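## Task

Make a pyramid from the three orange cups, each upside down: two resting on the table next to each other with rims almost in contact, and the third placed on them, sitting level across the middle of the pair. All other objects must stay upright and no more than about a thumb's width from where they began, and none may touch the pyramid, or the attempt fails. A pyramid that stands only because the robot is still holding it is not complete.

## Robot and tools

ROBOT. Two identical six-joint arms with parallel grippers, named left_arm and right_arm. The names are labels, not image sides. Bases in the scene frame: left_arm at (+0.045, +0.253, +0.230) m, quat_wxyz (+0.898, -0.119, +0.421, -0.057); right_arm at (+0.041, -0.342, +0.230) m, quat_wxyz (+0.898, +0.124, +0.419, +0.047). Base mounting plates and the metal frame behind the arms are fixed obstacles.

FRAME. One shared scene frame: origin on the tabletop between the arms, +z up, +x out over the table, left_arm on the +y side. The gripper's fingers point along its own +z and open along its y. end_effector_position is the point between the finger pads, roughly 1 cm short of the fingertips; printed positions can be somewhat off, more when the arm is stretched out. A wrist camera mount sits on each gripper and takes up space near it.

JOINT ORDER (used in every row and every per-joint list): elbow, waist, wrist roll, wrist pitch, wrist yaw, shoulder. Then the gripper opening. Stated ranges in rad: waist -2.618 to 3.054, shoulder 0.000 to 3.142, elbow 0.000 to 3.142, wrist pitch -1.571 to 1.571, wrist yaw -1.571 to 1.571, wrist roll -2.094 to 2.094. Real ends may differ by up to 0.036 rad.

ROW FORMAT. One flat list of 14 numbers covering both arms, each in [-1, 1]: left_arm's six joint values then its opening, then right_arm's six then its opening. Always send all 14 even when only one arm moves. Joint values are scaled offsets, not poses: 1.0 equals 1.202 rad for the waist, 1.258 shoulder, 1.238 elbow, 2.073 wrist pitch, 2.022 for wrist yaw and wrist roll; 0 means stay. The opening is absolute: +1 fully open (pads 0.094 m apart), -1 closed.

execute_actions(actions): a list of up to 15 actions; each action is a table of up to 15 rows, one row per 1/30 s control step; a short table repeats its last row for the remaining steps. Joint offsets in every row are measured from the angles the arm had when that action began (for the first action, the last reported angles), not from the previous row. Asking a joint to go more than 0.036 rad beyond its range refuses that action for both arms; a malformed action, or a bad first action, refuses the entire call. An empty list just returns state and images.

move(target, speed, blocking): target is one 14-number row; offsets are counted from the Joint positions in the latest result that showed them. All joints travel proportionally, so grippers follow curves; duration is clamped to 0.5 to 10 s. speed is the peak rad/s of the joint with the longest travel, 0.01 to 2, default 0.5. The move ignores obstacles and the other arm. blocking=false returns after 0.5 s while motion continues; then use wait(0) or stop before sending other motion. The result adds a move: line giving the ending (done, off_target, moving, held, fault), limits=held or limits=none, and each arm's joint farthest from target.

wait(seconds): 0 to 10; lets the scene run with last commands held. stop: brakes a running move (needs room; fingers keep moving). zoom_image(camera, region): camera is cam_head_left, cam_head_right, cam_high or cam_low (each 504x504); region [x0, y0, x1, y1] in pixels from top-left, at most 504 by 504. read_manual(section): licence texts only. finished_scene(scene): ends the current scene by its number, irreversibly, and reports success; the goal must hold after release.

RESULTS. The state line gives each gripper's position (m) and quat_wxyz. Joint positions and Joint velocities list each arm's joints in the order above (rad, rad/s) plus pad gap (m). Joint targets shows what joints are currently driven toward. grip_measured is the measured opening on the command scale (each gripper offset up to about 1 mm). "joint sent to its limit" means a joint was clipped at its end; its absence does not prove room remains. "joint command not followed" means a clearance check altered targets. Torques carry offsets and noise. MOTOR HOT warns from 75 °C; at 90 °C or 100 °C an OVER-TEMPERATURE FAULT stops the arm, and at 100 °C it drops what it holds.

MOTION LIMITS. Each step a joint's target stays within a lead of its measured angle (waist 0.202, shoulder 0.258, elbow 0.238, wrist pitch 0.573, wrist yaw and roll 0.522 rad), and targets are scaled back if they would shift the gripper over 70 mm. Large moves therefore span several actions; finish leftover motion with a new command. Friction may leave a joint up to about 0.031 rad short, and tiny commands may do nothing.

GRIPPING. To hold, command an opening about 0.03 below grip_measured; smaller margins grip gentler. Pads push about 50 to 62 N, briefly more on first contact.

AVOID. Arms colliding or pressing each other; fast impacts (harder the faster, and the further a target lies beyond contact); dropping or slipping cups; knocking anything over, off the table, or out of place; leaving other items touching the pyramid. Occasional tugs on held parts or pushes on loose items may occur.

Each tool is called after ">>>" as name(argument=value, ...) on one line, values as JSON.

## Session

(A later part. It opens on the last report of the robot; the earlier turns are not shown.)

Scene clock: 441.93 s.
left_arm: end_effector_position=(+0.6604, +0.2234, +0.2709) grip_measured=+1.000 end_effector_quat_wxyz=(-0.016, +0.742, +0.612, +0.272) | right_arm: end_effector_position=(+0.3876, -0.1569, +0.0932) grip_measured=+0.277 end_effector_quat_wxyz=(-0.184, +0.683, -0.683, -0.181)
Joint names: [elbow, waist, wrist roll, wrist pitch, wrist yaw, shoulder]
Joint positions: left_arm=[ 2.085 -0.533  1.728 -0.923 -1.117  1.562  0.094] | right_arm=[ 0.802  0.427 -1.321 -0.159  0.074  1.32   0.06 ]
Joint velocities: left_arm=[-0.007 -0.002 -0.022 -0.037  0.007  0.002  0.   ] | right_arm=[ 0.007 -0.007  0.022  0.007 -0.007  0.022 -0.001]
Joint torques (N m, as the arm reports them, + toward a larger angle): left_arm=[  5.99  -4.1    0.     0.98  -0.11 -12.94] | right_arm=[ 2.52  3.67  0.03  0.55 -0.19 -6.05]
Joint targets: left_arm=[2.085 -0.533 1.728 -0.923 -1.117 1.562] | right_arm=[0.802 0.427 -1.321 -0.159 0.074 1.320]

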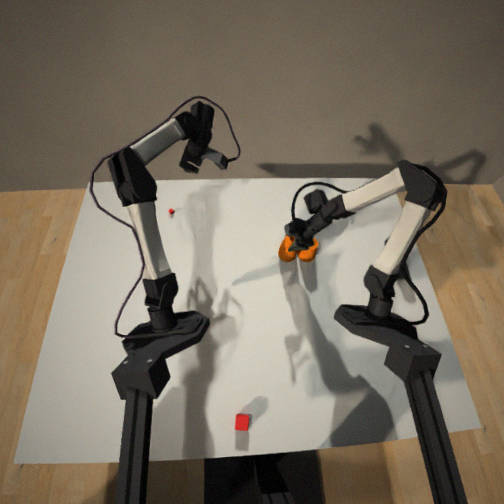

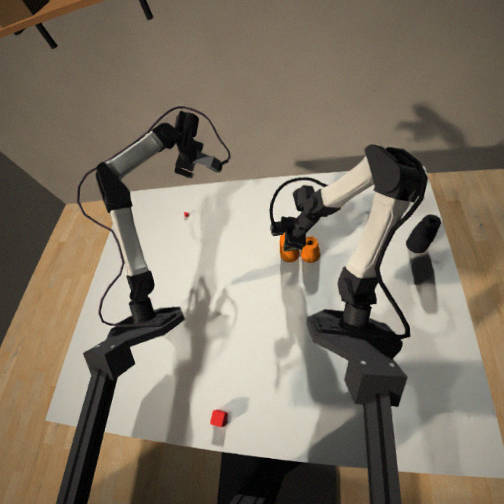

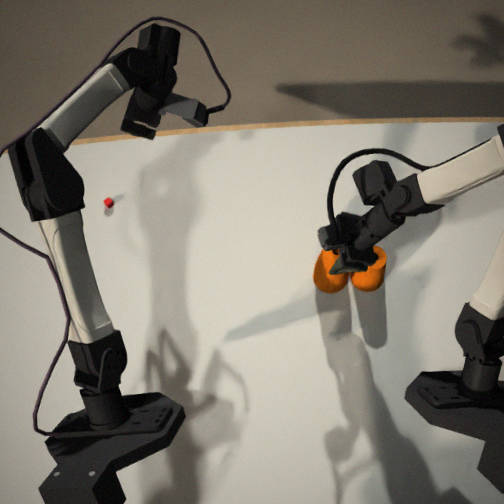

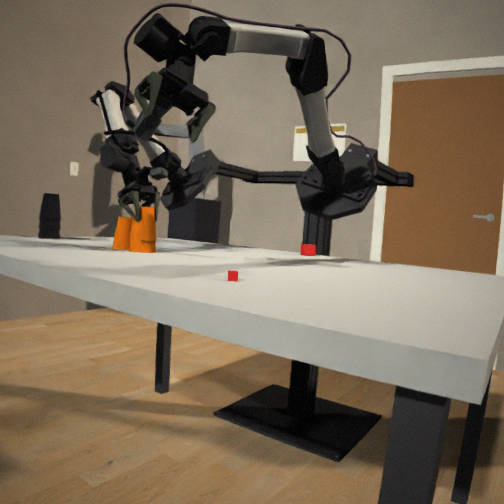

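>>> move(target=[0,0,0,0,0,0,1,0.030,0.064,0.024,-0.060,0.028,-0.086,0.24], speed=0.15)

>>> zoom_image(camera="cam_low", region=[60, 120, 210, 270])

Scene clock: 453.87 s.
left_arm: end_effector_position=(+0.6604, +0.2234, +0.2709) grip_measured=+1.000 end_effector_quat_wxyz=(-0.016, +0.742, +0.612, +0.272) | right_arm: end_effector_position=(+0.3856, -0.1578, +0.1231) grip_measured=+0.277 end_effector_quat_wxyz=(-0.182, +0.686, -0.680, -0.184)
Joint names: [elbow, waist, wrist roll, wrist pitch, wrist yaw, shoulder]
Joint positions: left_arm=[ 2.085 -0.533  1.728 -0.923 -1.117  1.562  0.094] | right_arm=[ 0.816  0.493 -1.283 -0.273  0.122  1.23   0.06 ]
Joint velocities: left_arm=[-0.012 -0.007 -0.037  0.037 -0.022  0.002  0.   ] | right_arm=[-0.022  0.017  0.022  0.022  0.022 -0.007  0.001]
Joint torques (N m, as the arm reports them, + toward a larger angle): left_arm=[  5.99  -4.04   0.     0.98  -0.11 -12.96] | right_arm=[ 4.63  4.47  0.15  0.45 -0.13 -6.99]
Joint targets: left_arm=[2.085 -0.533 1.728 -0.923 -1.117 1.562] | right_arm=[0.839 0.504 -1.272 -0.283 0.130 1.212]
move: off_target (right_arm); limits=none; left_arm: farthest joint: the waist, 0.000 radians from its target (0.000 radians at the start); right_arm: farthest joint: the elbow, 0.023 radians from its target (0.037 radians at the start)

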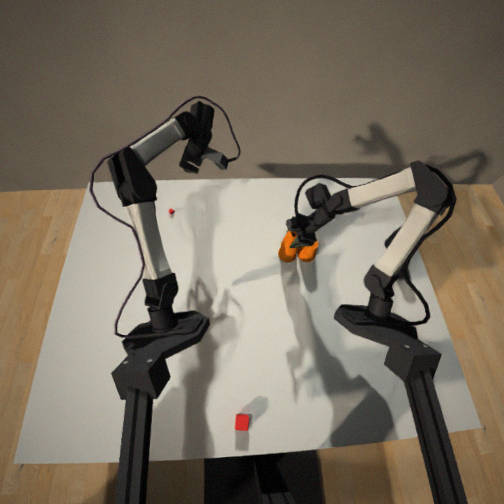

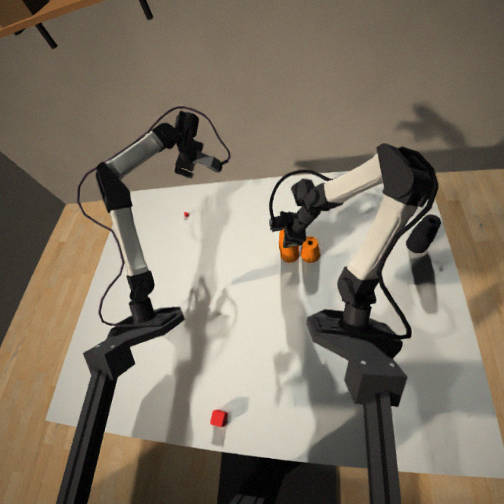

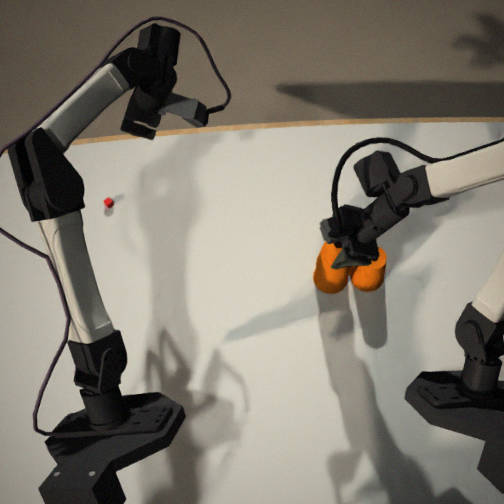

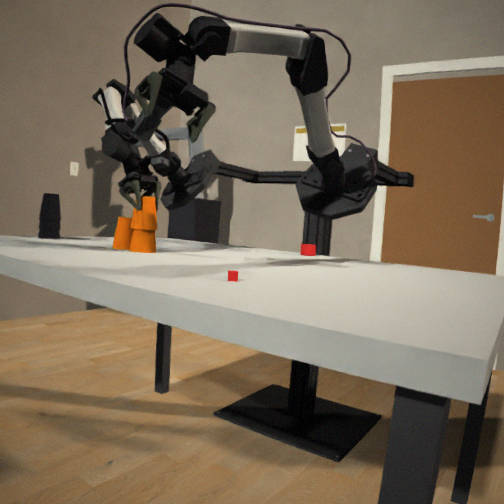

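Region (60, 120, 210, 270) of cam_low's 504x504 image, scaled by 3.360, with more detail than that image has.

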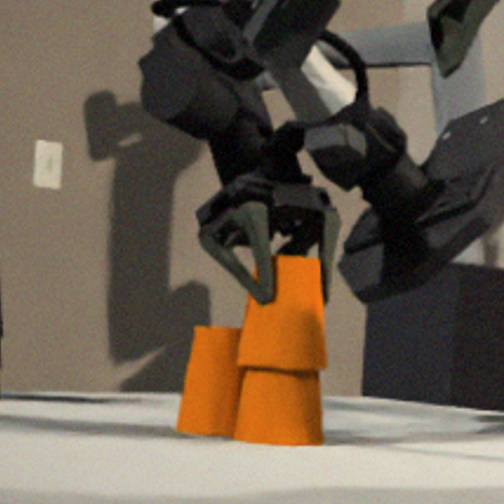

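>>> move(target=[0,0,0,0,0,0,1,0.065,0.114,0.047,-0.090,0.051,-0.099,0.24], speed=0.25)

>>> zoom_image(camera="cam_low", region=[60, 120, 210, 270])

>>> zoom_image(camera="cam_high", region=[290, 170, 450, 330])

Scene clock: 462.07 s.
left_arm: end_effector_position=(+0.6604, +0.2234, +0.2709) grip_measured=+1.000 end_effector_quat_wxyz=(-0.016, +0.742, +0.612, +0.272) | right_arm: end_effector_position=(+0.3863, -0.1576, +0.1705) grip_measured=+0.277 end_effector_quat_wxyz=(-0.183, +0.685, -0.681, -0.185)
Joint names: [elbow, waist, wrist roll, wrist pitch, wrist yaw, shoulder]
Joint positions: left_arm=[ 2.085 -0.533  1.728 -0.923 -1.117  1.562  0.094] | right_arm=[ 0.873  0.619 -1.199 -0.45   0.217  1.122  0.06 ]
Joint velocities: left_arm=[ 0.027 -0.002 -0.022 -0.007 -0.037  0.007  0.   ] | right_arm=[ 0.002 -0.012 -0.037  0.022 -0.081 -0.002 -0.001]
Joint torques (N m, as the arm reports them, + toward a larger angle): left_arm=[  6.    -4.14  -0.01   1.    -0.14 -12.93] | right_arm=[ 5.16  4.12  0.15  0.55 -0.1  -6.13]
Joint targets: left_arm=[2.085 -0.533 1.728 -0.923 -1.117 1.562] | right_arm=[0.897 0.630 -1.188 -0.460 0.225 1.106]
move: off_target (right_arm); limits=none; left_arm: farthest joint: the waist, 0.000 radians from its target (0.000 radians at the start); right_arm: farthest joint: the elbow, 0.023 radians from its target (0.080 radians at the start)

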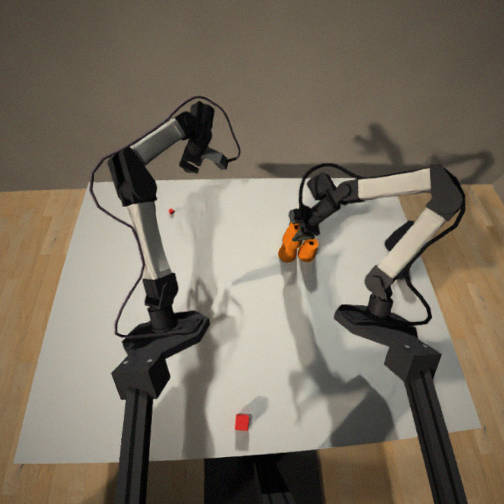

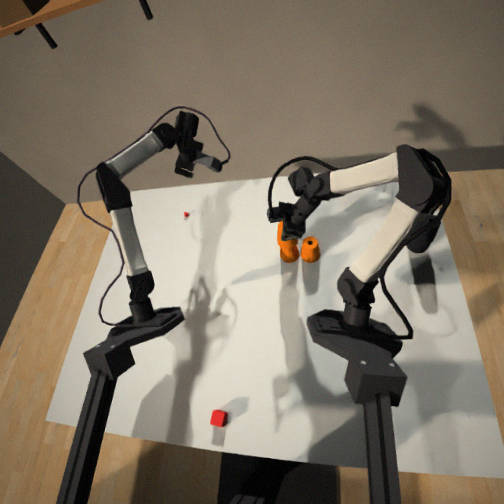

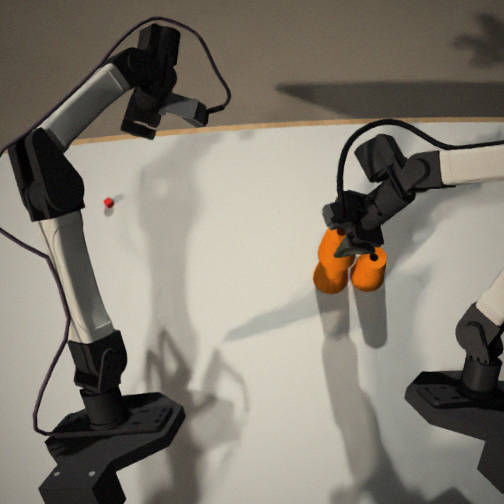

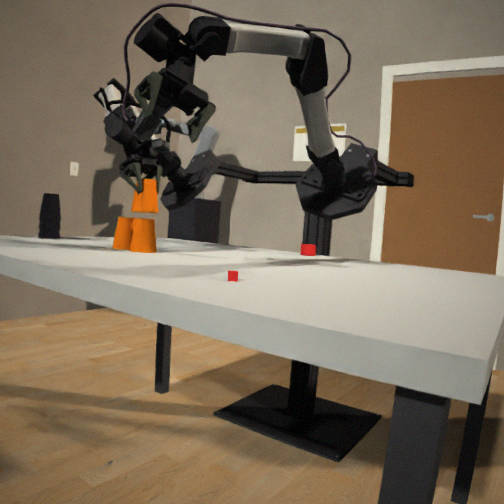

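Region (60, 120, 210, 270) of cam_low's 504x504 image, scaled by 3.360, with more detail than that image has.

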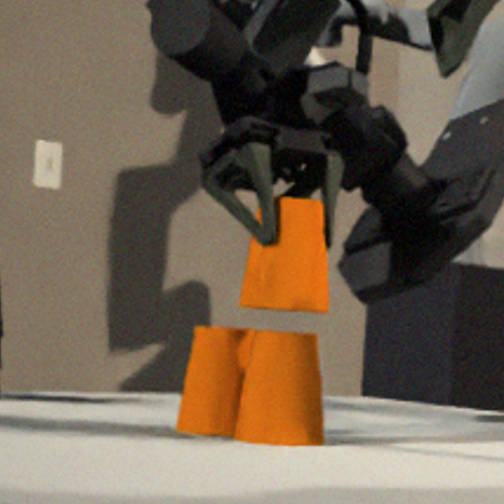

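Region (290, 170, 450, 330) of cam_high's 504x504 image, scaled by 3.150, with more detail than that image has.

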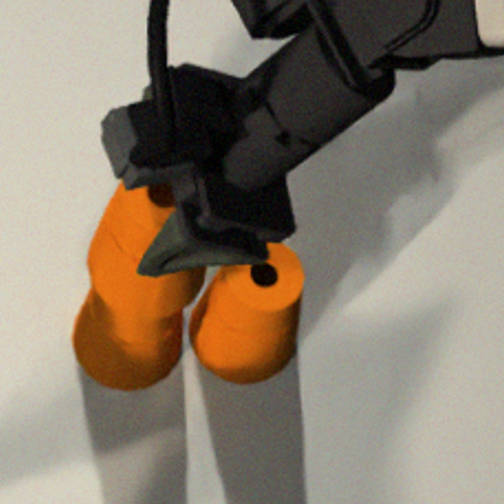

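>>> move(target=[0,0,0,0,0,0,1,-0.042,-0.125,-0.048,-0.036,-0.059,-0.102,0.24], speed=0.25)

>>> zoom_image(camera="cam_low", region=[60, 120, 210, 270])

>>> zoom_image(camera="cam_high", region=[290, 170, 450, 330])

Scene clock: 476.63 s.
left_arm: end_effector_position=(+0.6604, +0.2234, +0.2709) grip_measured=+1.000 end_effector_quat_wxyz=(-0.016, +0.742, +0.612, +0.272) | right_arm: end_effector_position=(+0.3860, -0.1980, +0.1683) grip_measured=+0.277 end_effector_quat_wxyz=(-0.179, +0.683, -0.684, -0.182)
Joint names: [elbow, waist, wrist roll, wrist pitch, wrist yaw, shoulder]
Joint positions: left_arm=[ 2.085 -0.533  1.728 -0.923 -1.117  1.562  0.094] | right_arm=[ 0.841  0.475 -1.285 -0.516  0.115  1.012  0.06 ]
Joint velocities: left_arm=[ 0.017 -0.007 -0.022  0.007  0.022  0.002  0.   ] | right_arm=[-0.002 -0.002  0.037 -0.007 -0.022  0.002 -0.001]
Joint torques (N m, as the arm reports them, + toward a larger angle): left_arm=[  5.99  -4.09   0.02   0.98  -0.13 -12.84] | right_arm=[ 2.2   1.76 -0.07  0.43 -0.33 -6.37]
Joint targets: left_arm=[2.085 -0.533 1.728 -0.923 -1.117 1.562] | right_arm=[0.821 0.469 -1.296 -0.525 0.097 0.994]
move: done; limits=none; left_arm: farthest joint: the waist, 0.000 radians from its target (0.000 radians at the start); right_arm: farthest joint: the elbow, 0.020 radians from its target (0.052 radians at the start)

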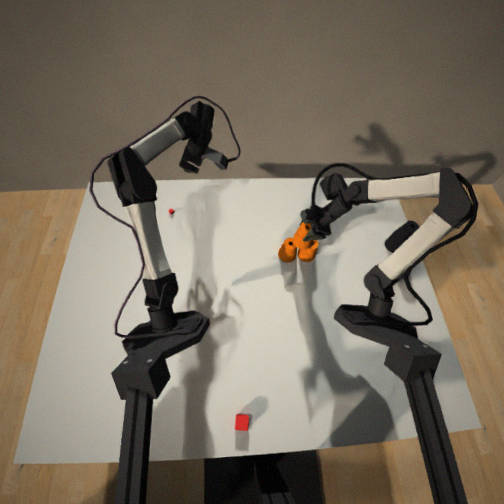

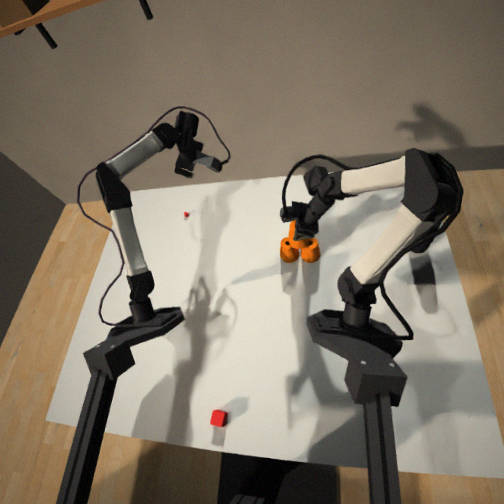

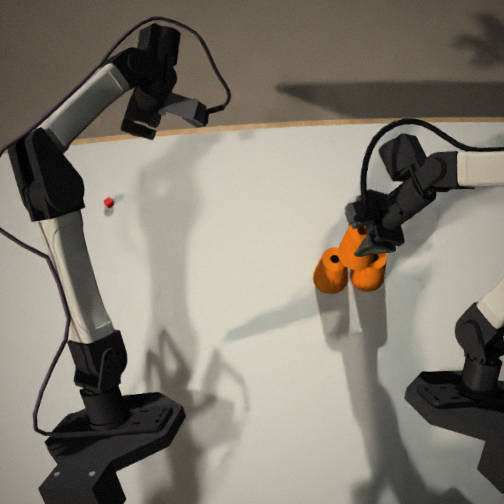

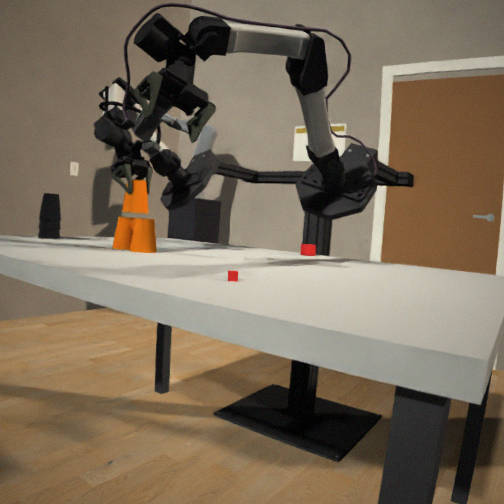

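Region (60, 120, 210, 270) of cam_low's 504x504 image, scaled by 3.360, with more detail than that image has.

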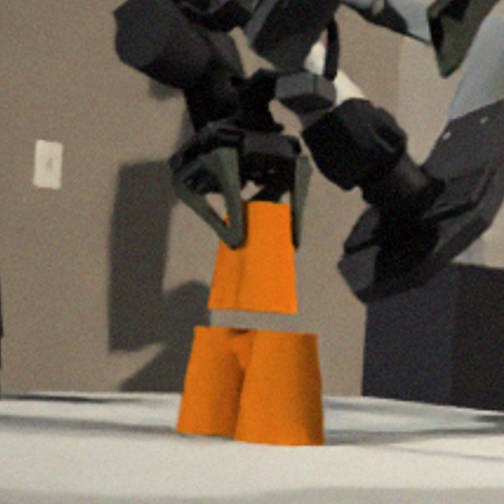

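Region (290, 170, 450, 330) of cam_high's 504x504 image, scaled by 3.150, with more detail than that image has.

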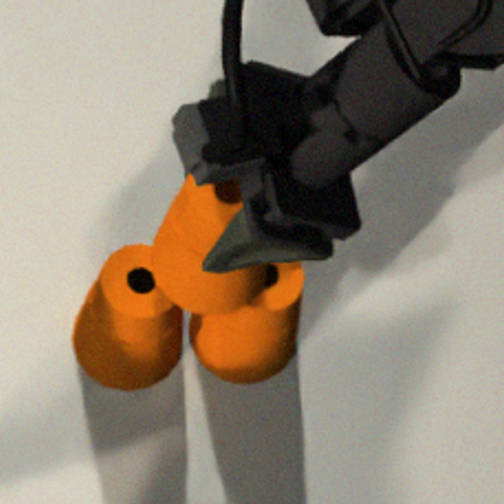

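>>> move(target=[0,0,0,0,0,0,1,-0.032,-0.029,-0.015,0.034,-0.020,0.037,0.24], speed=0.08)

>>> zoom_image(camera="cam_low", region=[80, 150, 200, 270])

>>> zoom_image(camera="cam_high", region=[290, 170, 450, 330])

Scene clock: 489.43 s.
left_arm: end_effector_position=(+0.6604, +0.2234, +0.2709) grip_measured=+1.000 end_effector_quat_wxyz=(-0.016, +0.742, +0.612, +0.272) | right_arm: end_effector_position=(+0.3842, -0.1954, +0.1544) grip_measured=+0.277 end_effector_quat_wxyz=(-0.178, +0.684, -0.683, -0.184)
Joint names: [elbow, waist, wrist roll, wrist pitch, wrist yaw, shoulder]
Joint positions: left_arm=[ 2.085 -0.533  1.728 -0.923 -1.117  1.562  0.094] | right_arm=[ 0.819  0.446 -1.305 -0.461  0.091  1.049  0.06 ]
Joint velocities: left_arm=[-0.012 -0.002 -0.022  0.022 -0.051 -0.017  0.   ] | right_arm=[ 0.007  0.012 -0.051  0.051  0.037  0.007 -0.001]
Joint torques (N m, as the arm reports them, + toward a larger angle): left_arm=[  5.94  -4.05   0.     1.    -0.13 -12.92] | right_arm=[ 2.11  1.87 -0.07  0.72 -0.34 -4.41]
Joint targets: left_arm=[2.085 -0.533 1.728 -0.923 -1.117 1.562] | right_arm=[0.801 0.440 -1.316 -0.445 0.074 1.059]
move: done; limits=none; left_arm: farthest joint: the waist, 0.000 radians from its target (0.000 radians at the start); right_arm: farthest joint: the elbow, 0.018 radians from its target (0.039 radians at the start)

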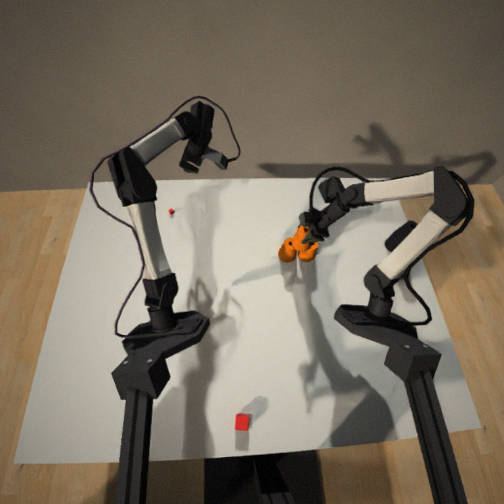

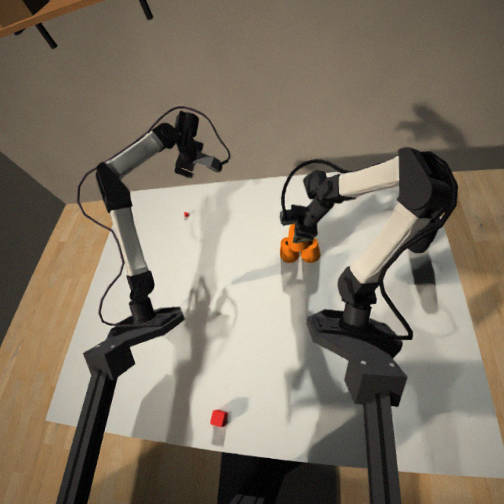

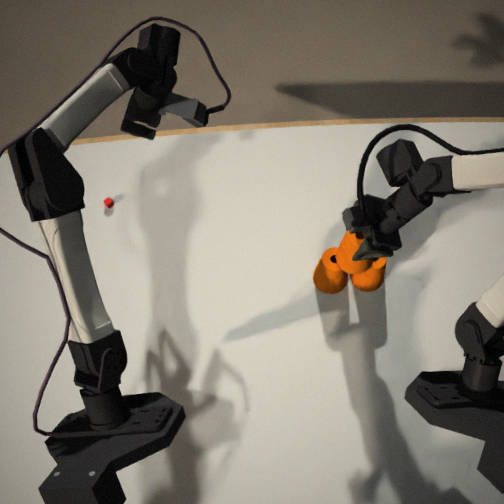

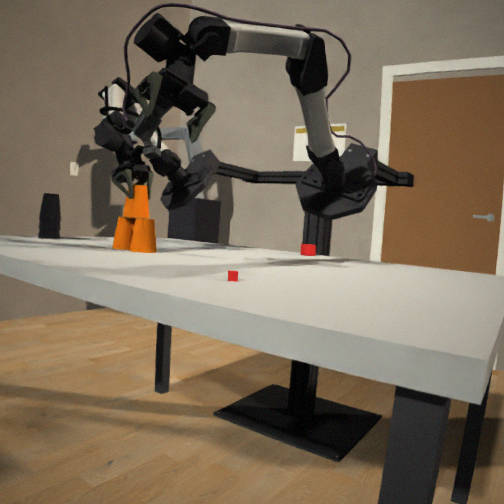

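Region (80, 150, 200, 270) of cam_low's 504x504 image, scaled by 4.200, with more detail than that image has.

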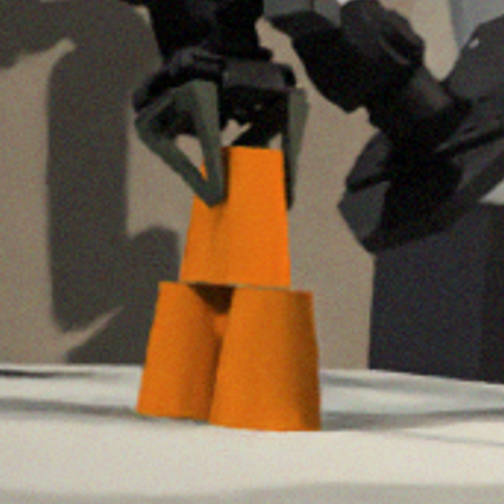

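Region (290, 170, 450, 330) of cam_high's 504x504 image, scaled by 3.150, with more detail than that image has.

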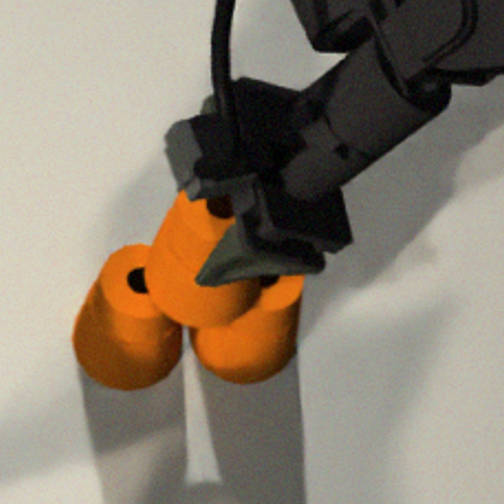

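>>> execute_actions(actions=[[[0,0,0,0,0,0,1,0,0,0,0,0,0,0.29],[0,0,0,0,0,0,1,0,0,0,0,0,0,0.29],[0,0,0,0,0,0,1,0,0,0,0,0,0,0.29],[0,0,0,0,0,0,1,0,0,0,0,0,0,0.33],[0,0,0,0,0,0,1,0,0,0,0,0,0,0.33],[0,0,0,0,0,0,1,0,0,0,0,0,0,0.33],[0,0,0,0,0,0,1,0,0,0,0,0,0,0.4],[0,0,0,0,0,0,1,0,0,0,0,0,0,0.4],[0,0,0,0,0,0,1,0,0,0,0,0,0,0.6],[0,0,0,0,0,0,1,0,0,0,0,0,0,0.6],[0,0,0,0,0,0,1,0,0,0,0,0,0,1]]])

>>> zoom_image(camera="cam_low", region=[80, 150, 200, 270])

Scene clock: 496.90 s.
left_arm: end_effector_position=(+0.6604, +0.2234, +0.2709) grip_measured=+1.000 end_effector_quat_wxyz=(-0.016, +0.742, +0.612, +0.272) | right_arm: end_effector_position=(+0.3842, -0.1953, +0.1544) grip_measured=+1.000 end_effector_quat_wxyz=(-0.178, +0.684, -0.683, -0.184)
Joint names: [elbow, waist, wrist roll, wrist pitch, wrist yaw, shoulder]
Joint positions: left_arm=[ 2.085 -0.533  1.728 -0.923 -1.117  1.562  0.094] | right_arm=[ 0.819  0.446 -1.305 -0.46   0.091  1.049  0.094]
Joint velocities: left_arm=[ 0.007 -0.012  0.081 -0.007  0.037  0.022  0.   ] | right_arm=[-0.002 -0.002  0.022 -0.066 -0.066 -0.002  0.   ]
Joint torques (N m, as the arm reports them, + toward a larger angle): left_arm=[  6.01  -4.13  -0.01   1.    -0.12 -12.9 ] | right_arm=[ 3.43  2.47  0.04  0.52 -0.19 -5.17]
Joint targets: left_arm=[2.085 -0.533 1.728 -0.923 -1.117 1.562] | right_arm=[0.819 0.446 -1.305 -0.461 0.091 1.049]

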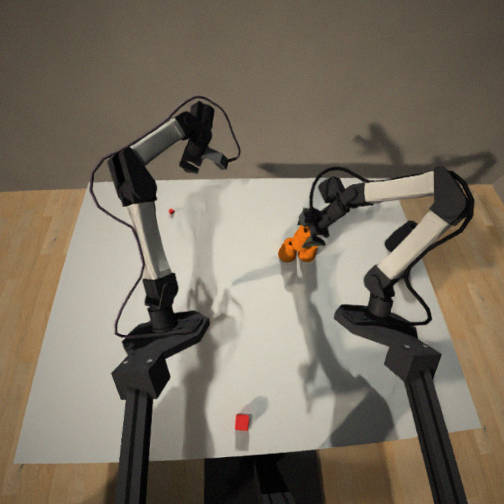

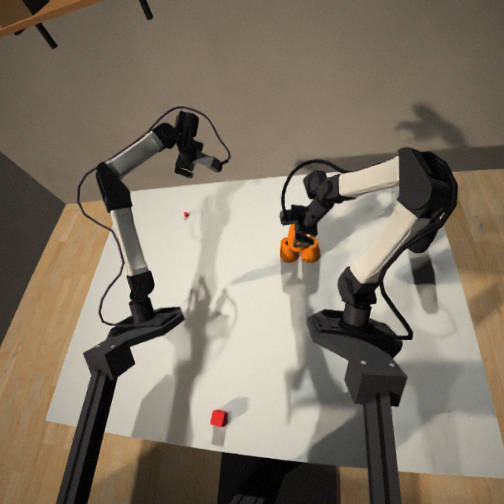

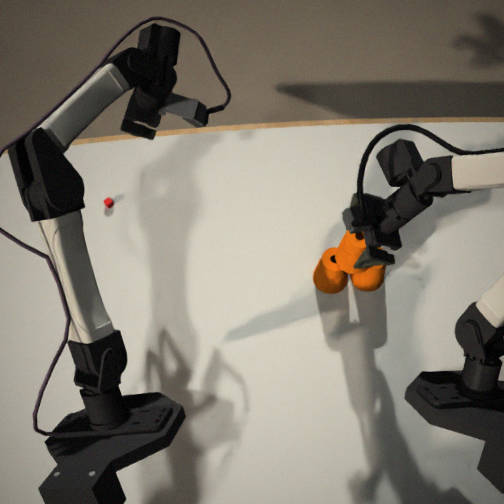

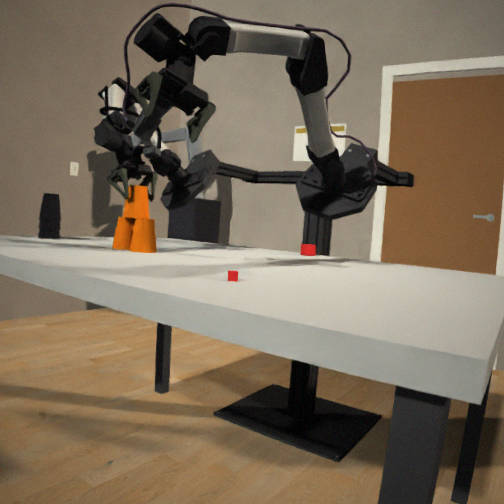

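Region (80, 150, 200, 270) of cam_low's 504x504 image, scaled by 4.200, with more detail than that image has.

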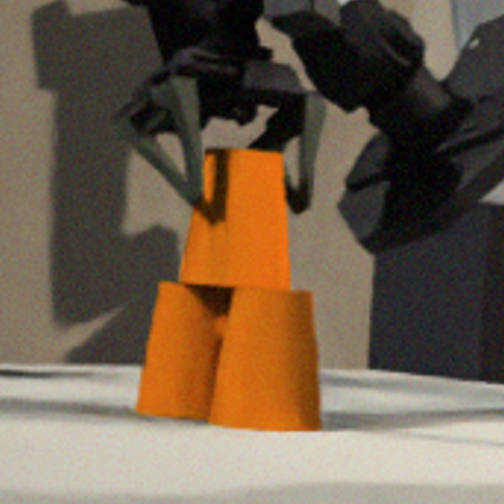

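>>> move(target=[0,0,0,0,0,0,1,0.089,0.100,0.043,-0.110,0.050,-0.128,1], speed=0.4)

>>> zoom_image(camera="cam_low", region=[60, 120, 210, 270])

>>> zoom_image(camera="cam_high", region=[290, 170, 450, 330])

Scene clock: 507.30 s.
left_arm: end_effector_position=(+0.6604, +0.2234, +0.2709) grip_measured=+1.000 end_effector_quat_wxyz=(-0.016, +0.742, +0.612, +0.272) | right_arm: end_effector_position=(+0.3899, -0.2113, +0.2100) grip_measured=+1.000 end_effector_quat_wxyz=(-0.187, +0.678, -0.688, -0.176)
Joint names: [elbow, waist, wrist roll, wrist pitch, wrist yaw, shoulder]
Joint positions: left_arm=[ 2.085 -0.533  1.728 -0.923 -1.117  1.562  0.094] | right_arm=[ 0.907  0.557 -1.229 -0.678  0.182  0.902  0.094]
Joint velocities: left_arm=[-0.002 -0.012 -0.051 -0.066  0.051 -0.012  0.   ] | right_arm=[-0.007 -0.007  0.037  0.007 -0.037 -0.012  0.   ]
Joint torques (N m, as the arm reports them, + toward a larger angle): left_arm=[  5.99  -4.15  -0.01   1.    -0.15 -12.89] | right_arm=[ 5.56  2.68  0.17  0.53 -0.1  -5.32]
Joint targets: left_arm=[2.085 -0.533 1.728 -0.923 -1.117 1.562] | right_arm=[0.929 0.566 -1.218 -0.688 0.192 0.888]
move: off_target (right_arm); limits=none; left_arm: farthest joint: the waist, 0.000 radians from its target (0.000 radians at the start); right_arm: farthest joint: the elbow, 0.022 radians from its target (0.110 radians at the start)

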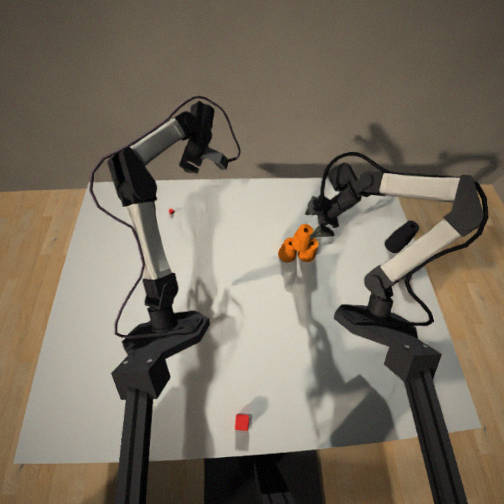

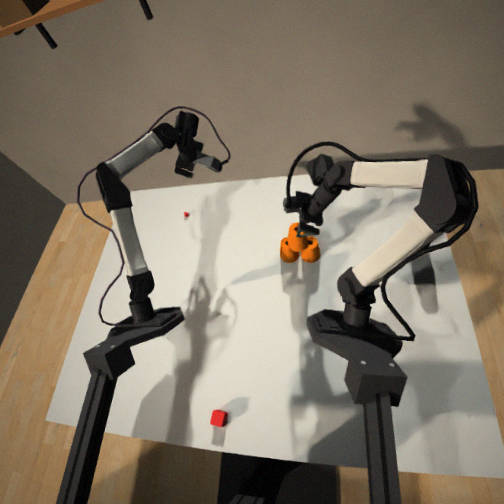

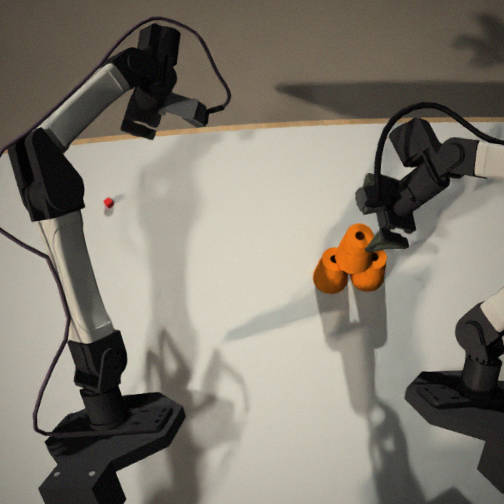

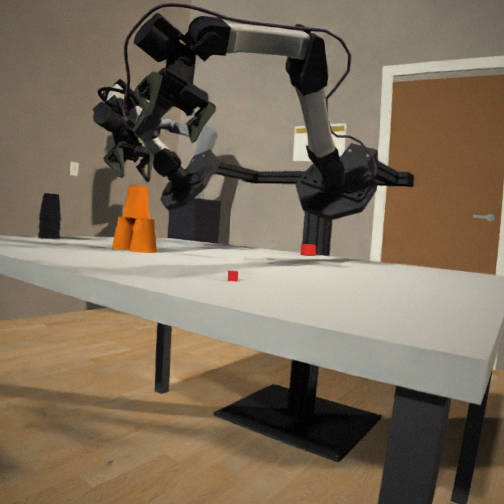

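Region (60, 120, 210, 270) of cam_low's 504x504 image, scaled by 3.360, with more detail than that image has.

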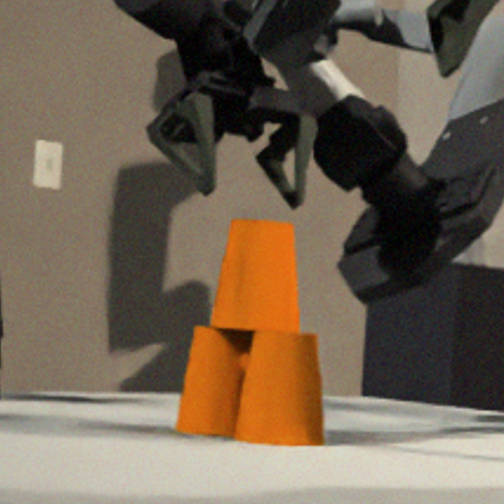

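Region (290, 170, 450, 330) of cam_high's 504x504 image, scaled by 3.150, with more detail than that image has.

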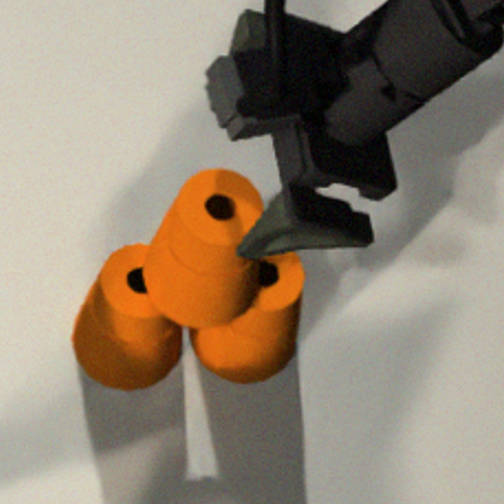

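>>> zoom_image(camera="cam_high", region=[320, 250, 380, 310])

Region (320, 250, 380, 310) of cam_high's 504x504 image, scaled by 8.400, with more detail than that image has.

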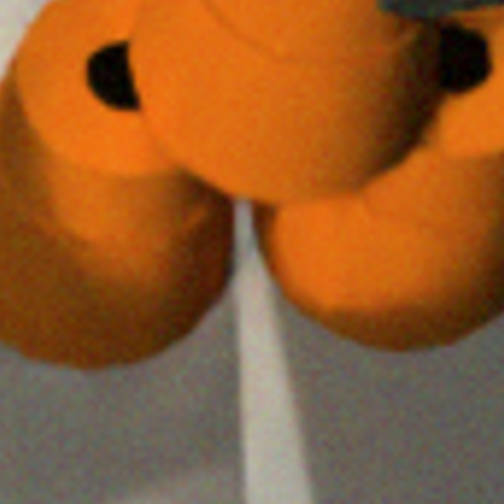

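>>> finished_scene(scene=1)

The scene is finished: the task was done.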